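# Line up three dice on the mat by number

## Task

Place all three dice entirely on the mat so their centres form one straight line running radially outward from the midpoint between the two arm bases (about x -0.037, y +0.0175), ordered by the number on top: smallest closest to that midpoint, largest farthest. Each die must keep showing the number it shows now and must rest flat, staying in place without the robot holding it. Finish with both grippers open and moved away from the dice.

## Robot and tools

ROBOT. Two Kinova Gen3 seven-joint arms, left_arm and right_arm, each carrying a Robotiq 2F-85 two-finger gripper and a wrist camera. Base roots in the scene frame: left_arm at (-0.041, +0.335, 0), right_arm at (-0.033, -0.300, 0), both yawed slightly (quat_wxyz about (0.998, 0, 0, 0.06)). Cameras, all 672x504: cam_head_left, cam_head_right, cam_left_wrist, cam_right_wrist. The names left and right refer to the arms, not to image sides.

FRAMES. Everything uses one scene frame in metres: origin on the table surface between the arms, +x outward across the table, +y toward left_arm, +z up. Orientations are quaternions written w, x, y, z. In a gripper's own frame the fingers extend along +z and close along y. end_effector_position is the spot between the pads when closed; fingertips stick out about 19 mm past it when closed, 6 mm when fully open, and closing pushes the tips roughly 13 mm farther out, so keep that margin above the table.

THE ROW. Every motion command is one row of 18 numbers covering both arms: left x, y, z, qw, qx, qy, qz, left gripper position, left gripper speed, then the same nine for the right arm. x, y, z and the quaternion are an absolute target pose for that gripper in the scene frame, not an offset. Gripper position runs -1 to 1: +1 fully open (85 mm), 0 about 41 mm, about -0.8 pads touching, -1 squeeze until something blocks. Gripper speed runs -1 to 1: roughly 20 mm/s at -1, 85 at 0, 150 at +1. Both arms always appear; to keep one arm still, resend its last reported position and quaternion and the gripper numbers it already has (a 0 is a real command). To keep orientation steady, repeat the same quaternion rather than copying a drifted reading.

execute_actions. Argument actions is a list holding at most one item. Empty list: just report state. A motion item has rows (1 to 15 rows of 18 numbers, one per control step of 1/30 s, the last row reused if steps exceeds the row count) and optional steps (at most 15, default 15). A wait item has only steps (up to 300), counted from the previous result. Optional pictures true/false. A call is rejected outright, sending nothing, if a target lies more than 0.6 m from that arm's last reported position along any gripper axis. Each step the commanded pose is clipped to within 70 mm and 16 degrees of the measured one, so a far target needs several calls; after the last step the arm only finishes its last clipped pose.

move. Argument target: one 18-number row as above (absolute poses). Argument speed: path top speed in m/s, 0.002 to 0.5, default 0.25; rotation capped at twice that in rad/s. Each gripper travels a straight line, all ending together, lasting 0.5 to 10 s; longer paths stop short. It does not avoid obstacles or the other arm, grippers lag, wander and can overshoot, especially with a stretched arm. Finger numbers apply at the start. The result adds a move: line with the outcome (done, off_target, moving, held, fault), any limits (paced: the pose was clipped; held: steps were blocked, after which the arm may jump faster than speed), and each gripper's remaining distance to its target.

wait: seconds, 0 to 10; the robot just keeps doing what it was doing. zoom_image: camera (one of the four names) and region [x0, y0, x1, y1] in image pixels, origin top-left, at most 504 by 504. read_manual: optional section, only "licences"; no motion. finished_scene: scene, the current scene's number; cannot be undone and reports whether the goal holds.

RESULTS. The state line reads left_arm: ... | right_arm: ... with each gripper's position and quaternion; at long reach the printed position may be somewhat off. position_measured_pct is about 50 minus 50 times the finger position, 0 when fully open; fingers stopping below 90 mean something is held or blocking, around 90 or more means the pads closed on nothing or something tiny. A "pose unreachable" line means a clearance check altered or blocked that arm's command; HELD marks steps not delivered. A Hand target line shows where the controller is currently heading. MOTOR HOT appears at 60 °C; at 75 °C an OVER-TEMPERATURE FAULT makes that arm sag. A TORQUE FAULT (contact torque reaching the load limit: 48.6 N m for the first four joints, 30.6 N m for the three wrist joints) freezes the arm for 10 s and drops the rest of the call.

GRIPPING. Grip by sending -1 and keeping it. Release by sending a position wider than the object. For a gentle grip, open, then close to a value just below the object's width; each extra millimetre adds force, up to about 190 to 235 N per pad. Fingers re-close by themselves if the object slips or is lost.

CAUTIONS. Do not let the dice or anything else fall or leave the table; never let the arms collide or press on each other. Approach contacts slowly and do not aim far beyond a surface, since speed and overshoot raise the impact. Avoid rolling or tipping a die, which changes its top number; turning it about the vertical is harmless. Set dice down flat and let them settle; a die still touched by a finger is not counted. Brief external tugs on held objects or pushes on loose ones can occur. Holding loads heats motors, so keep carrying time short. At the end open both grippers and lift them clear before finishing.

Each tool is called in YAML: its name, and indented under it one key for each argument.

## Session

execute_actions:
  actions: []

Scene clock: 0.00 s of 4800.00 s.
left_arm: end_effector_position=(+0.6588, -0.0765, +0.1948) position_measured_pct=0.0 end_effector_quat_wxyz=(+0.570, +0.662, +0.390, -0.291) | right_arm: end_effector_position=(+0.2953, -0.0974, +0.2122) position_measured_pct=0.0 end_effector_quat_wxyz=(+0.101, -0.436, +0.891, +0.076)
Joint positions: left_arm=[-0.045  1.587  1.4    0.734 -0.016  0.945 -0.592] | right_arm=[-0.265  0.166 -0.13   2.039 -0.177  0.734  2.085]
Joint velocities: left_arm=[-0.002 -0.    -0.001 -0.     0.     0.001  0.   ] | right_arm=[-0.     0.001  0.     0.     0.001 -0.     0.   ]
Hand target (left_arm): +0.659, -0.077, +0.195; +0.570, +0.662, +0.390, -0.291
Hand target (right_arm): +0.295, -0.097, +0.212; +0.101, -0.436, +0.891, +0.076

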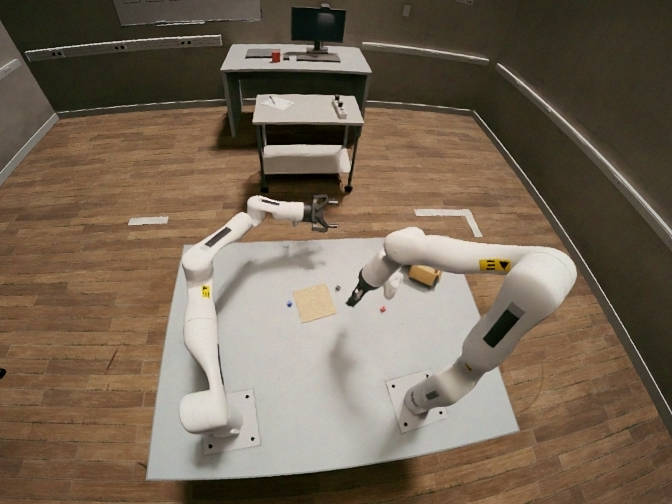

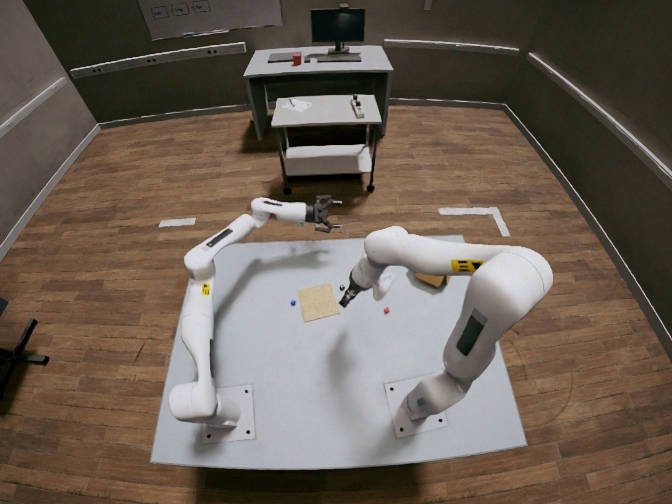

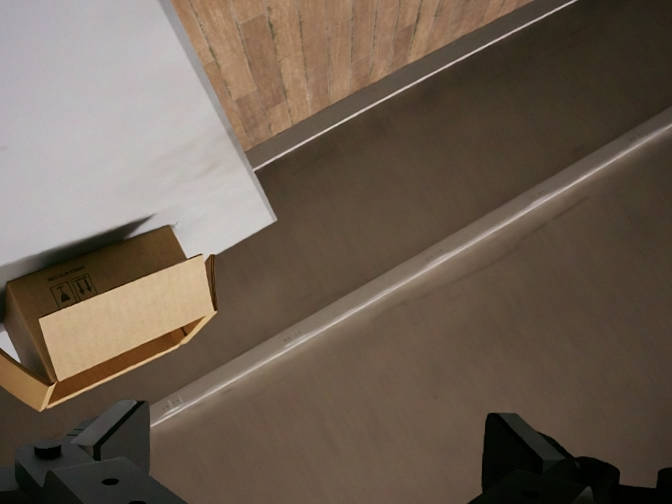

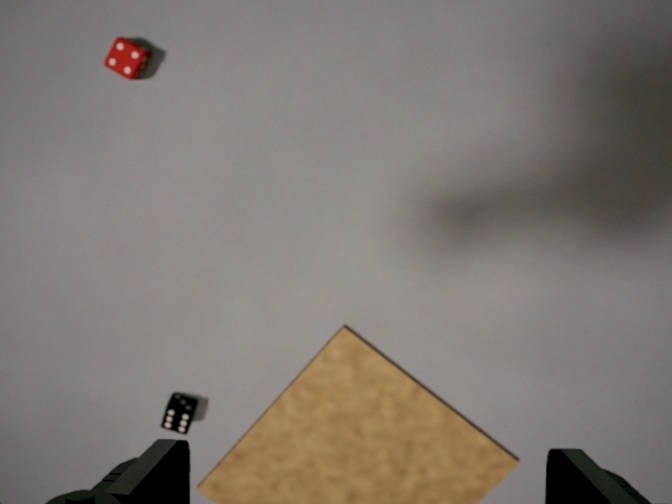

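move:
  target: [0.6588,-0.0765,0.3,0.57,0.662,0.39,-0.291,1,0,0.1,-0.55,0.25,0,0,1,0,1,0]

move:
  target: [0.3,0.0,0.45,0,1,0,0,1,0,0.1,-0.55,0.25,0,0,1,0,1,0]

Scene clock: 6.50 s of 4800.00 s.
left_arm: end_effector_position=(+0.6586, -0.0765, +0.2997) position_measured_pct=0.0 end_effector_quat_wxyz=(+0.570, +0.662, +0.390, -0.291) | right_arm: end_effector_position=(+0.0982, -0.5478, +0.2508) position_measured_pct=0.0 end_effector_quat_wxyz=(+0.000, -0.001, +1.000, +0.001)
Joint positions: left_arm=[-0.038  1.429  1.401  0.714  0.003  0.986 -0.447] | right_arm=[ 0.412 -0.024  0.703  2.062  0.015  1.1    2.556]
Joint velocities: left_arm=[-0.001 -0.    -0.002 -0.001 -0.001 -0.001 -0.   ] | right_arm=[ 0.002  0.014  0.008  0.     0.     0.    -0.001]
Hand target (left_arm): +0.659, -0.076, +0.300; +0.570, +0.662, +0.390, -0.291
Hand target (right_arm): +0.098, -0.548, +0.251; -0.000, -0.000, +1.000, +0.002
Off the commanded pose (left_arm): 0.000 m, 0 deg.
Off the commanded pose (right_arm): 0.003 m, 0 deg.
After step 90, 1.10 s passed at rest.
move: done

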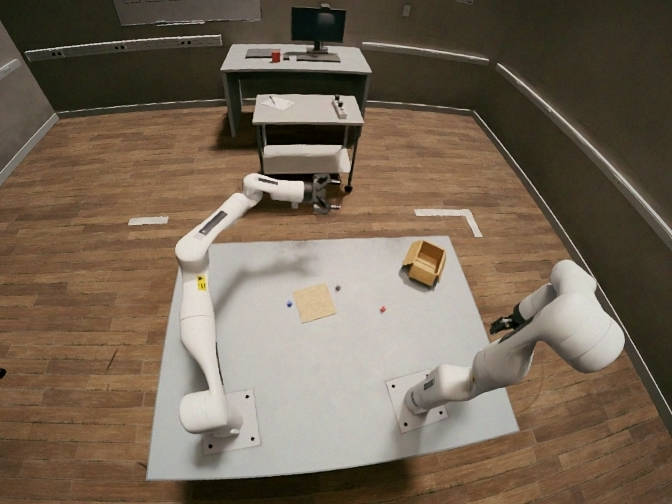

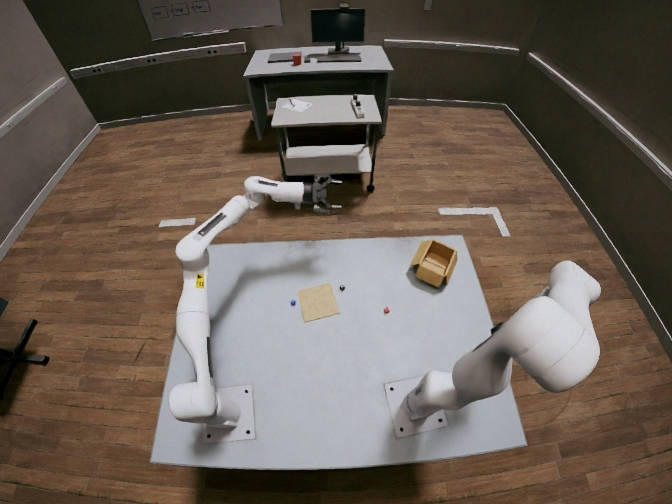

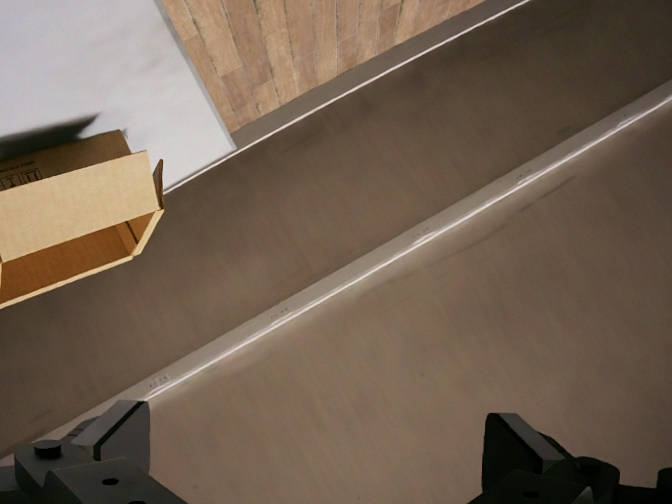

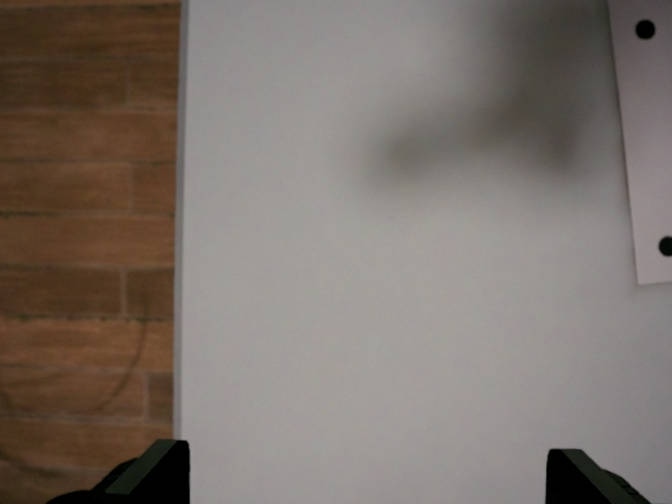

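Scene clock: 10.23 s of 4800.00 s.
left_arm: end_effector_position=(+0.3005, +0.0009, +0.4487) position_measured_pct=0.0 end_effector_quat_wxyz=(-0.002, +1.000, +0.001, -0.002) | right_arm: end_effector_position=(+0.1000, -0.5500, +0.2500) position_measured_pct=0.0 end_effector_quat_wxyz=(-0.000, +0.000, +1.000, -0.000)
Joint positions: left_arm=[ 0.397  0.587  1.141  0.849 -0.573  1.963 -0.47 ] | right_arm=[ 0.413 -0.016  0.705  2.059  0.012  1.095  2.558]
Joint velocities: left_arm=[ 0.008 -0.002  0.006  0.    -0.001  0.001  0.001] | right_arm=[0.    0.001 0.    0.    0.001 0.    0.   ]
Hand target (left_arm): +0.300, +0.001, +0.449; -0.002, +1.000, +0.001, -0.002
Hand target (right_arm): +0.100, -0.550, +0.250; -0.000, +0.000, +1.000, -0.000
Off the commanded pose (left_arm): 0.002 m, 0 deg.
Off the commanded pose (right_arm): 0.000 m, 0 deg.
move: done

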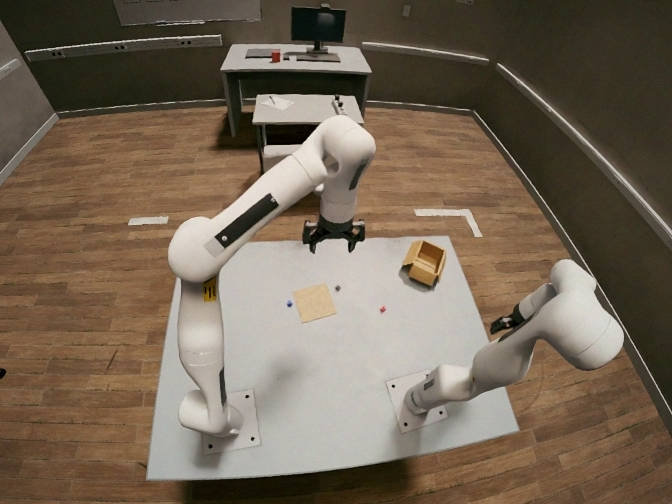

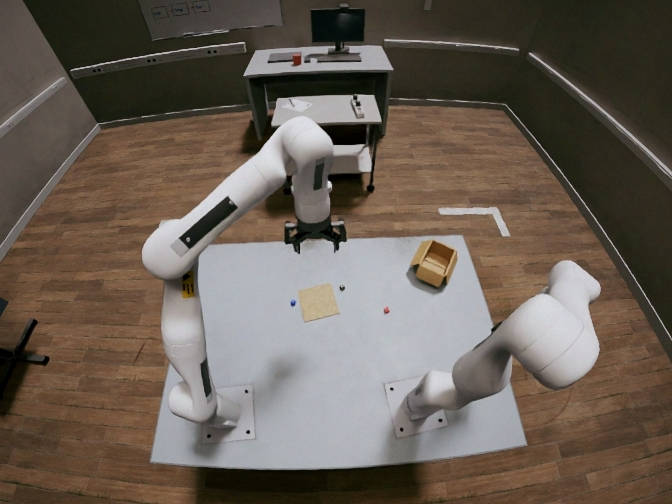

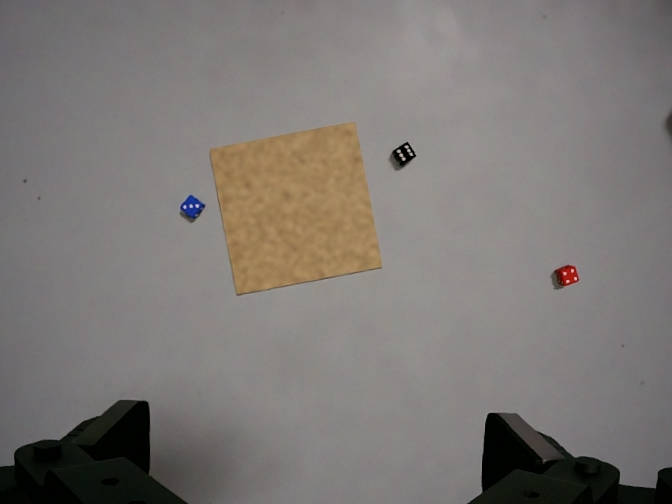

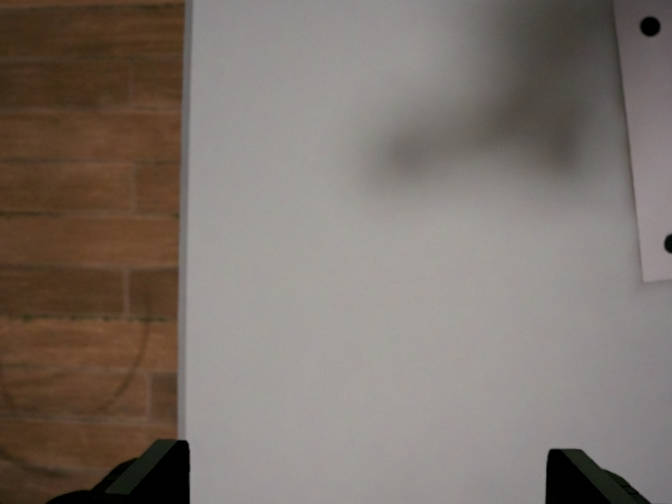

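move:
  target: [0.33,0.03,0.2,0,1,0,0,1,0,0.1,-0.55,0.25,0,0,1,0,1,0]

Scene clock: 15.20 s of 4800.00 s.
left_arm: end_effector_position=(+0.3298, +0.0306, +0.2001) position_measured_pct=0.0 end_effector_quat_wxyz=(-0.000, +1.000, +0.001, -0.000) | right_arm: end_effector_position=(+0.1000, -0.5500, +0.2500) position_measured_pct=0.0 end_effector_quat_wxyz=(+0.000, +0.000, +1.000, -0.000)
Joint positions: left_arm=[ 0.148  0.722  1.091  1.574 -0.664  1.259 -0.348] | right_arm=[ 0.413 -0.016  0.705  2.059  0.012  1.095  2.558]
Joint velocities: left_arm=[-0.001  0.003 -0.002  0.002 -0.    -0.001 -0.001] | right_arm=[-0.001  0.001 -0.    -0.001 -0.002 -0.    -0.001]
Hand target (left_arm): +0.330, +0.031, +0.200; -0.000, +1.000, +0.001, -0.000
Hand target (right_arm): +0.100, -0.550, +0.250; -0.000, +0.000, +1.000, -0.000
Off the commanded pose (left_arm): 0.001 m, 0 deg.
Off the commanded pose (right_arm): 0.000 m, 0 deg.
After step 90, 0.57 s passed at rest.
move: done

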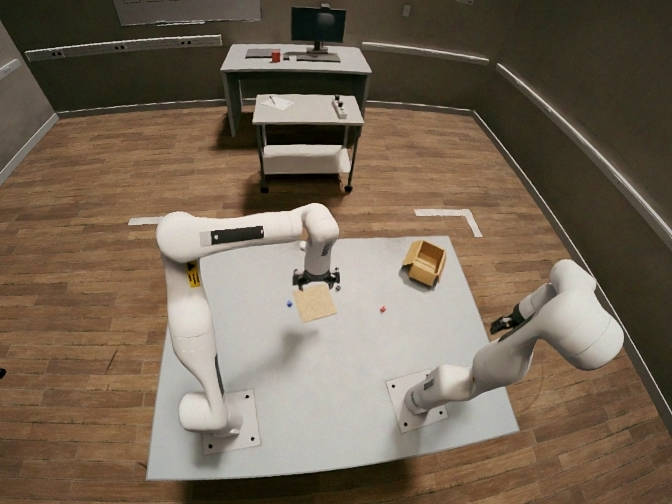

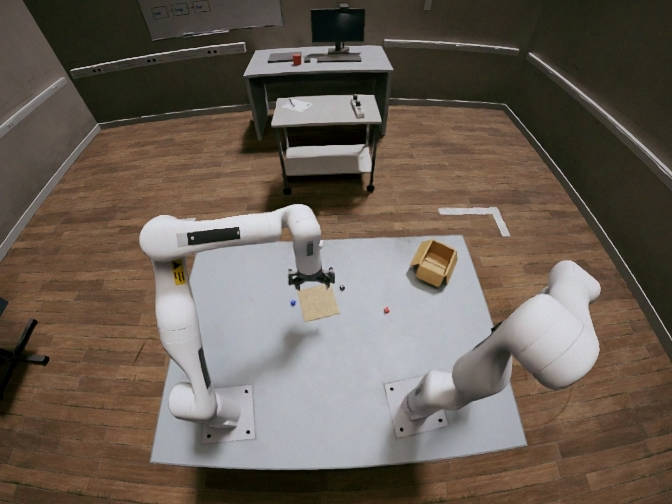

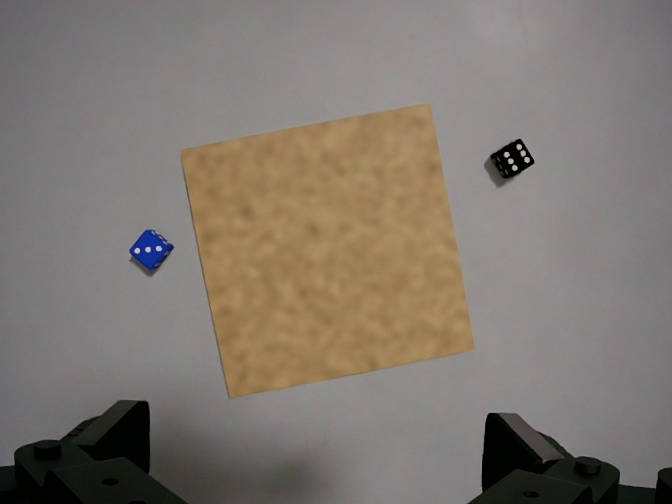

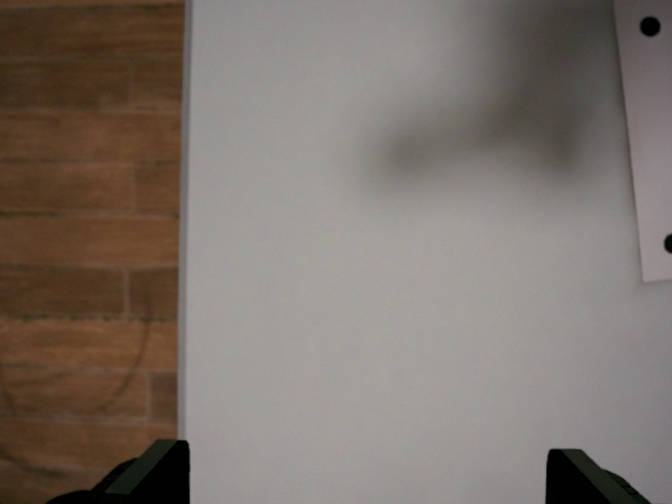

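move:
  target: [0.41,0.12,0.1,0,0.934,0.358,0,1,0,0.1,-0.55,0.25,0,0,1,0,1,0]

Scene clock: 24.10 s of 4800.00 s.
left_arm: end_effector_position=(+0.4096, +0.1199, +0.1002) position_measured_pct=0.0 end_effector_quat_wxyz=(+0.000, +0.934, +0.358, -0.000) | right_arm: end_effector_position=(+0.1000, -0.5500, +0.2500) position_measured_pct=0.0 end_effector_quat_wxyz=(+0.000, +0.000, +1.000, -0.000)
Joint positions: left_arm=[ 0.049  0.813  0.817  1.631 -0.678  1.002  0.124] | right_arm=[ 0.413 -0.016  0.705  2.059  0.012  1.095  2.558]
Joint velocities: left_arm=[ 0.     0.002 -0.001  0.     0.001 -0.002 -0.   ] | right_arm=[-0.    -0.002  0.     0.     0.     0.    -0.   ]
Hand target (left_arm): +0.410, +0.120, +0.100; +0.000, +0.934, +0.358, -0.001
Hand target (right_arm): +0.100, -0.550, +0.250; -0.000, -0.000, +1.000, -0.000
Off the commanded pose (left_arm): 0.001 m, 0 deg.
Off the commanded pose (right_arm): 0.000 m, 0 deg.
After step 90, 4.10 s passed at rest.
move: done

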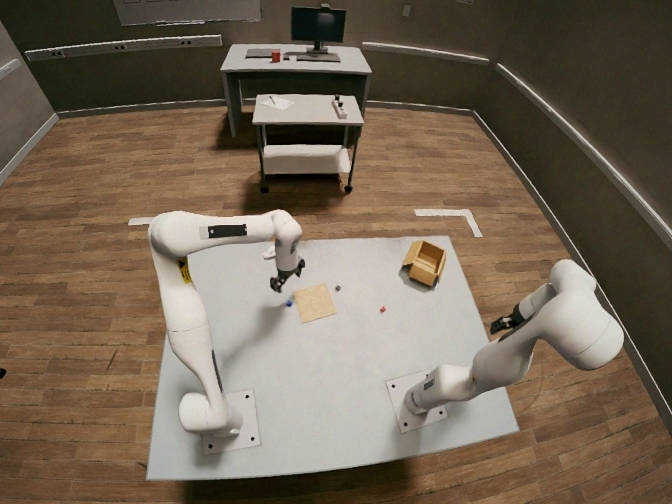

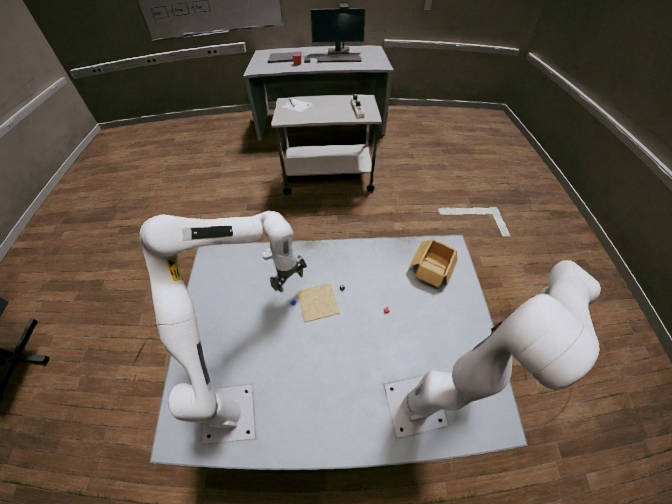

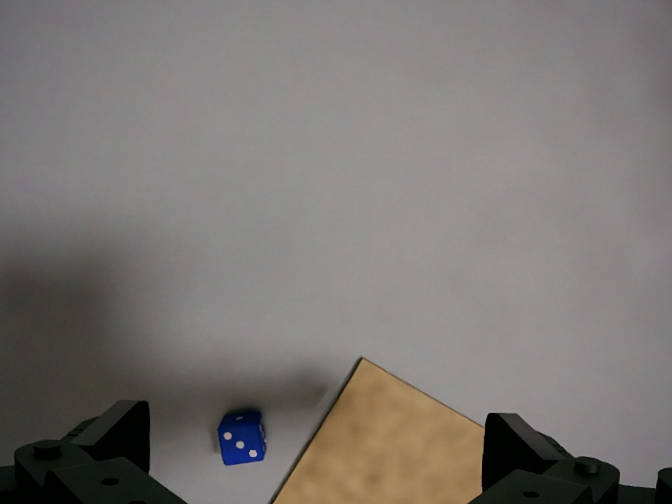

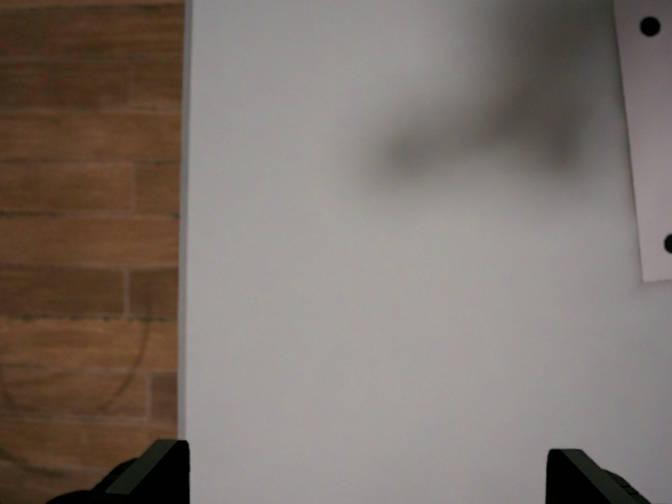

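move:
  target: [0.383,0.134,0.07,0,0.914,0.407,0,1,0,0.1,-0.55,0.25,0,0,1,0,1,0]

Scene clock: 27.93 s of 4800.00 s.
left_arm: end_effector_position=(+0.3830, +0.1341, +0.0699) position_measured_pct=0.0 end_effector_quat_wxyz=(-0.000, +0.913, +0.407, -0.000) | right_arm: end_effector_position=(+0.1000, -0.5500, +0.2500) position_measured_pct=0.0 end_effector_quat_wxyz=(+0.000, +0.000, +1.000, -0.000)
Joint positions: left_arm=[ 0.05   0.799  0.756  1.766 -0.701  0.868  0.272] | right_arm=[ 0.413 -0.016  0.705  2.059  0.012  1.095  2.558]
Joint velocities: left_arm=[ 0.002 -0.004  0.001  0.001 -0.002 -0.    -0.001] | right_arm=[-0.001  0.    -0.    -0.001 -0.    -0.     0.   ]
Hand target (left_arm): +0.383, +0.134, +0.070; -0.000, +0.913, +0.407, +0.000
Hand target (right_arm): +0.100, -0.550, +0.250; -0.000, -0.000, +1.000, -0.000
Off the commanded pose (left_arm): 0.000 m, 0 deg.
Off the commanded pose (right_arm): 0.000 m, 0 deg.
After step 90, 0.10 s passed at rest.
move: done

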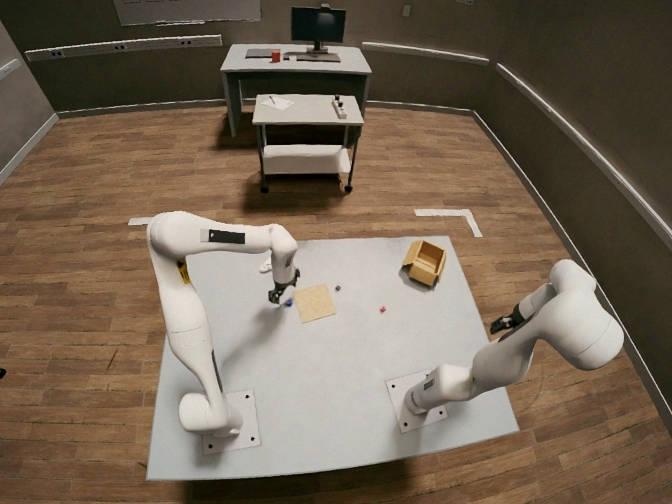

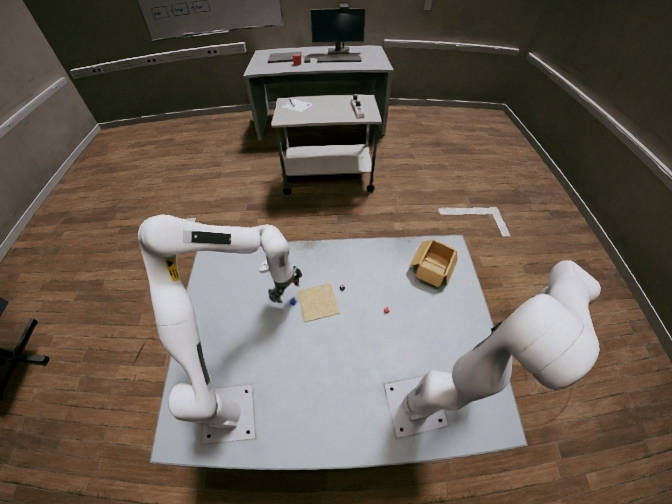

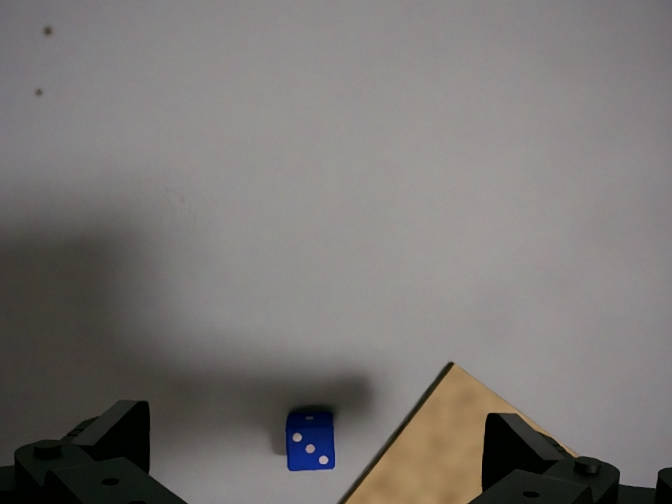

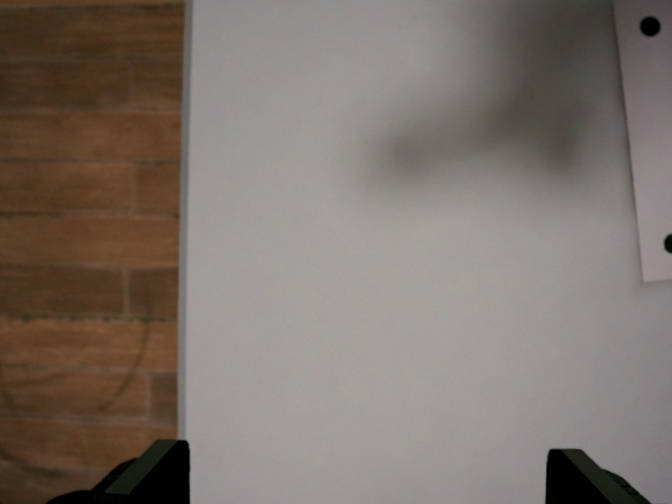

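move:
  target: [0.379,0.1325,0.021,0,0.914,0.407,0,0.3,0,0.1,-0.55,0.25,0,0,1,0,1,0]
  speed: 0.08

move:
  target: [0.379,0.1325,0.021,0,0.914,0.407,0,-1,0,0.1,-0.55,0.25,0,0,1,0,1,0]

move:
  target: [0.33,0.03,0.2,0,1,0,0,-1,0,0.1,-0.55,0.25,0,0,1,0,1,0]

Scene clock: 33.73 s of 4800.00 s.
left_arm: end_effector_position=(+0.3793, +0.1328, +0.0212) position_measured_pct=34.9 end_effector_quat_wxyz=(+0.000, +0.913, +0.407, +0.000) | right_arm: end_effector_position=(+0.1000, -0.5500, +0.2500) position_measured_pct=0.0 end_effector_quat_wxyz=(+0.000, +0.000, +1.000, -0.000)
Joint positions: left_arm=[ 0.098  0.874  0.681  1.802 -0.78   0.756  0.342] | right_arm=[ 0.413 -0.016  0.705  2.059  0.012  1.095  2.558]
Joint velocities: left_arm=[ 0.003  0.002 -0.    -0.001 -0.002  0.002  0.001] | right_arm=[-0.001 -0.    -0.     0.001  0.001  0.    -0.001]
Hand target (left_arm): +0.379, +0.133, +0.021; -0.000, +0.913, +0.407, +0.000
Hand target (right_arm): +0.100, -0.550, +0.250; -0.000, +0.000, +1.000, -0.000
Off the commanded pose (left_arm): 0.000 m, 0 deg.
Off the commanded pose (right_arm): 0.000 m, 0 deg.
After step 90, 1.90 s passed at rest.
move: done

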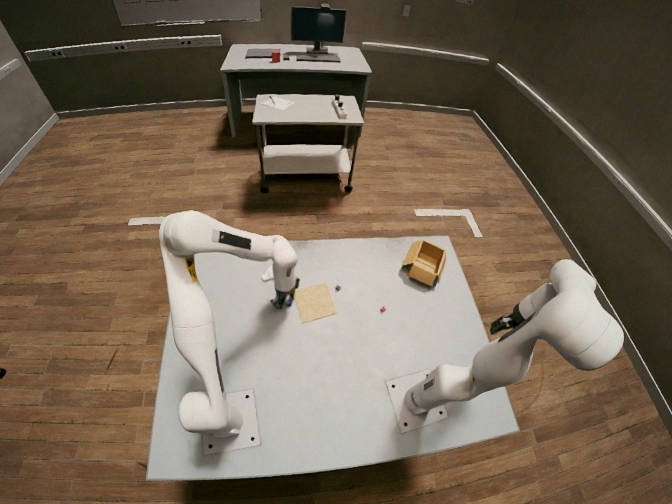

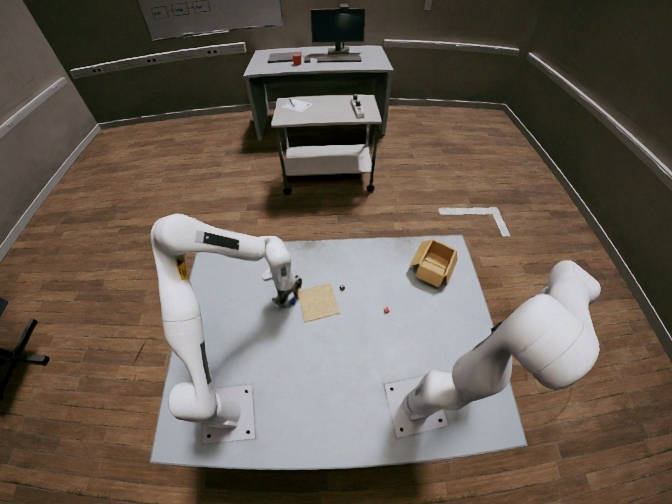

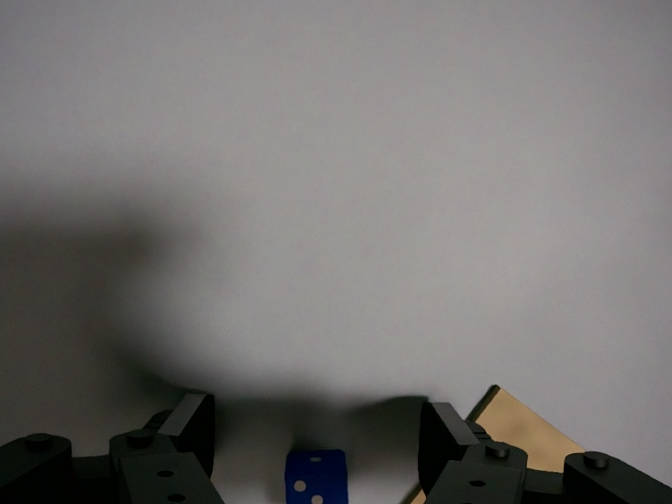

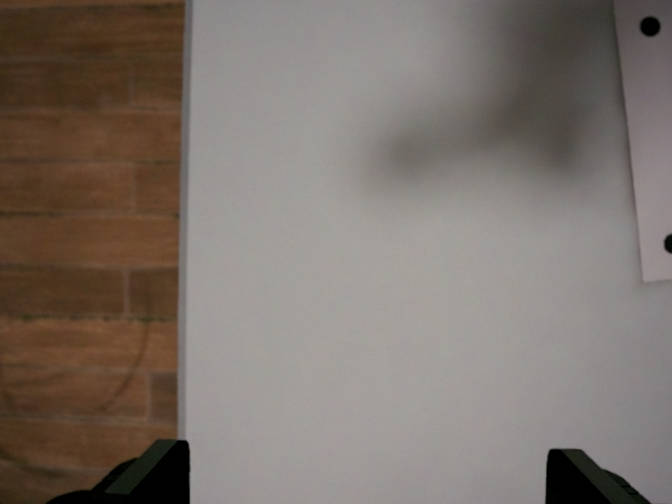

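Scene clock: 34.60 s of 4800.00 s.
left_arm: end_effector_position=(+0.3792, +0.1324, +0.0214) position_measured_pct=82.1 end_effector_quat_wxyz=(+0.000, +0.914, +0.407, +0.000) | right_arm: end_effector_position=(+0.1000, -0.5500, +0.2500) position_measured_pct=0.0 end_effector_quat_wxyz=(+0.000, +0.000, +1.000, -0.000)
Joint positions: left_arm=[ 0.098  0.873  0.681  1.802 -0.78   0.757  0.342] | right_arm=[ 0.413 -0.016  0.705  2.059  0.012  1.095  2.558]
Joint velocities: left_arm=[-0.001  0.    -0.001 -0.    -0.     0.    -0.   ] | right_arm=[ 0.001 -0.001  0.     0.     0.001 -0.    -0.   ]
Hand target (left_arm): +0.379, +0.133, +0.021; -0.000, +0.914, +0.407, +0.000
Hand target (right_arm): +0.100, -0.550, +0.250; -0.000, +0.000, +1.000, -0.000
Off the commanded pose (left_arm): 0.000 m, 0 deg.
Off the commanded pose (right_arm): 0.000 m, 0 deg.
move: done

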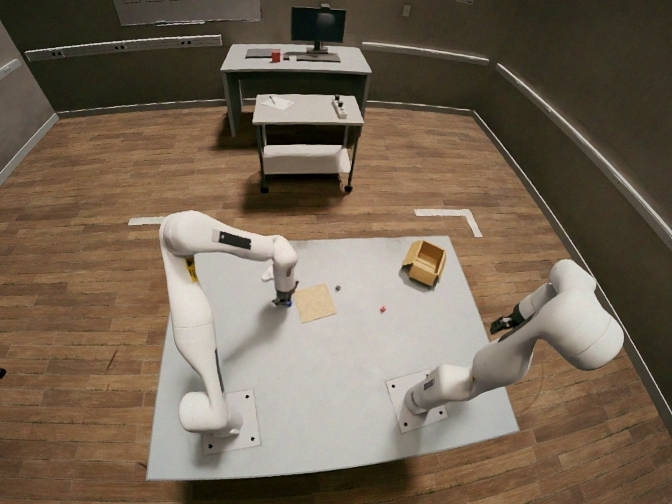

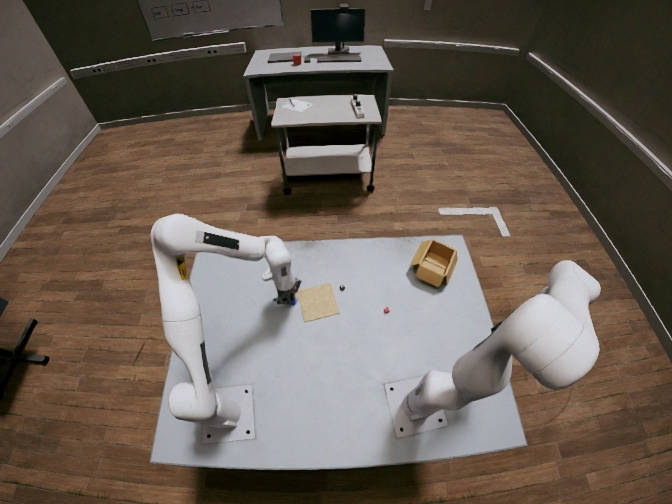

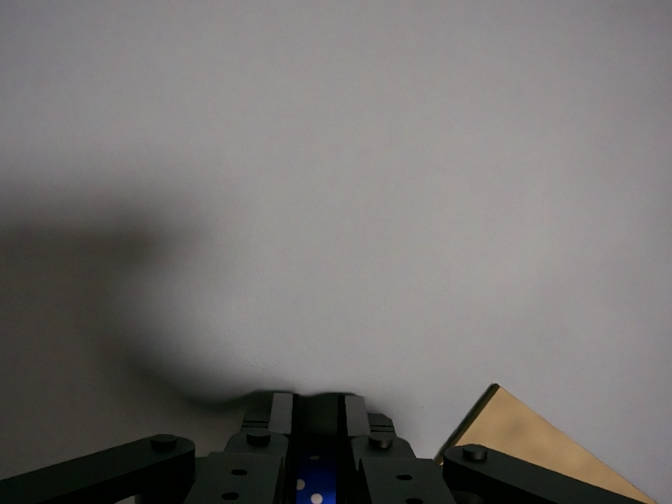

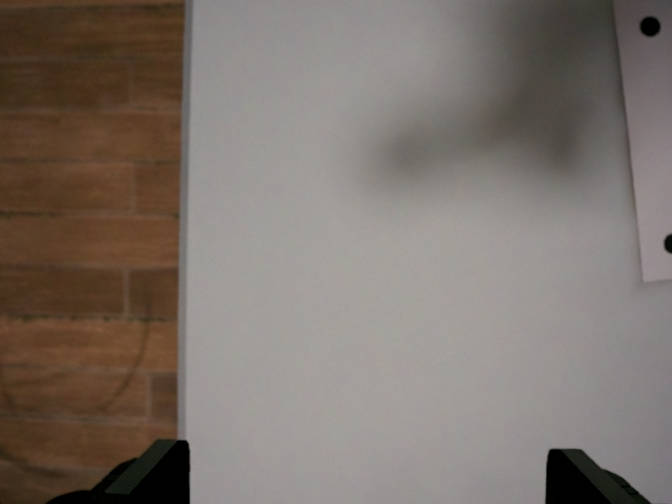

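Scene clock: 36.63 s of 4800.00 s.
left_arm: end_effector_position=(+0.3304, +0.0301, +0.1997) position_measured_pct=82.1 end_effector_quat_wxyz=(-0.000, +1.000, -0.001, +0.000) | right_arm: end_effector_position=(+0.1000, -0.5500, +0.2500) position_measured_pct=0.0 end_effector_quat_wxyz=(+0.000, -0.000, +1.000, -0.000)
Joint positions: left_arm=[ 0.151  0.723  1.089  1.572 -0.665  1.259 -0.351] | right_arm=[ 0.413 -0.016  0.705  2.059  0.012  1.095  2.558]
Joint velocities: left_arm=[ 0.003  0.001  0.002 -0.     0.001 -0.002 -0.   ] | right_arm=[-0.001  0.001 -0.     0.    -0.    -0.     0.   ]
Hand target (left_arm): +0.330, +0.030, +0.200; -0.000, +1.000, -0.001, +0.000
Hand target (right_arm): +0.100, -0.550, +0.250; -0.000, +0.000, +1.000, -0.000
Off the commanded pose (left_arm): 0.001 m, 0 deg.
Off the commanded pose (right_arm): 0.000 m, 0 deg.
move: done

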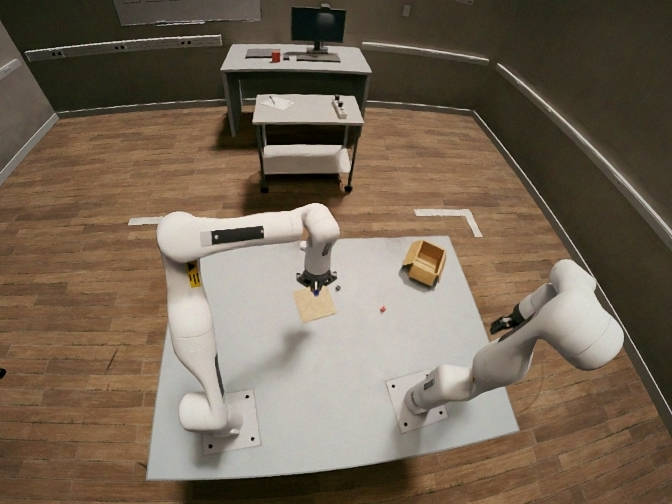

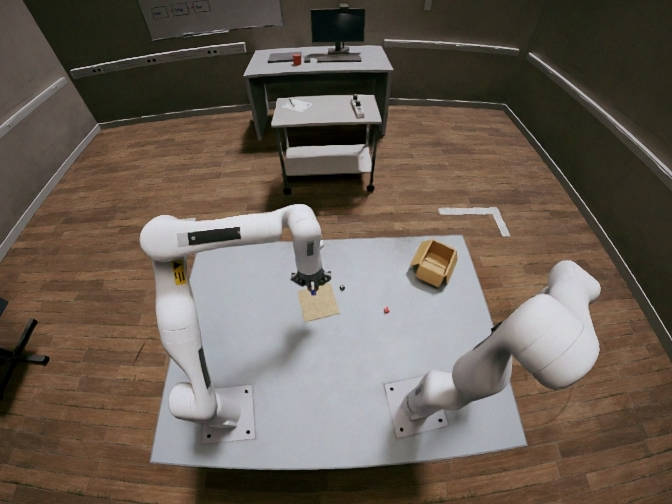

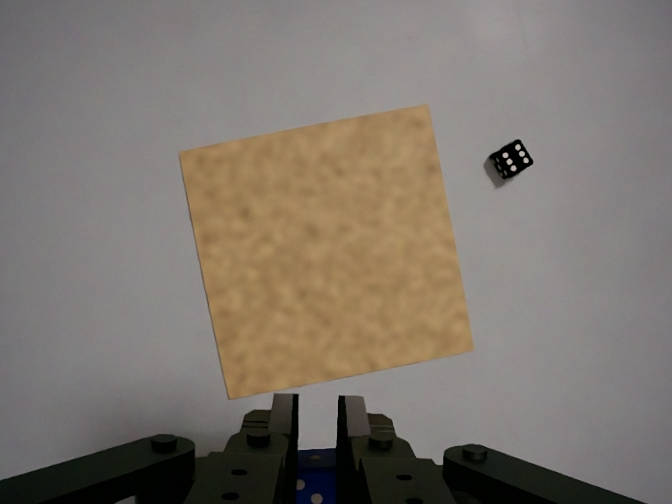

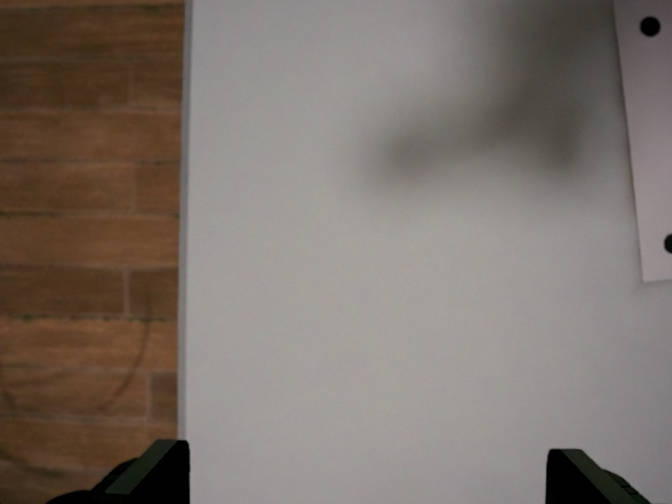

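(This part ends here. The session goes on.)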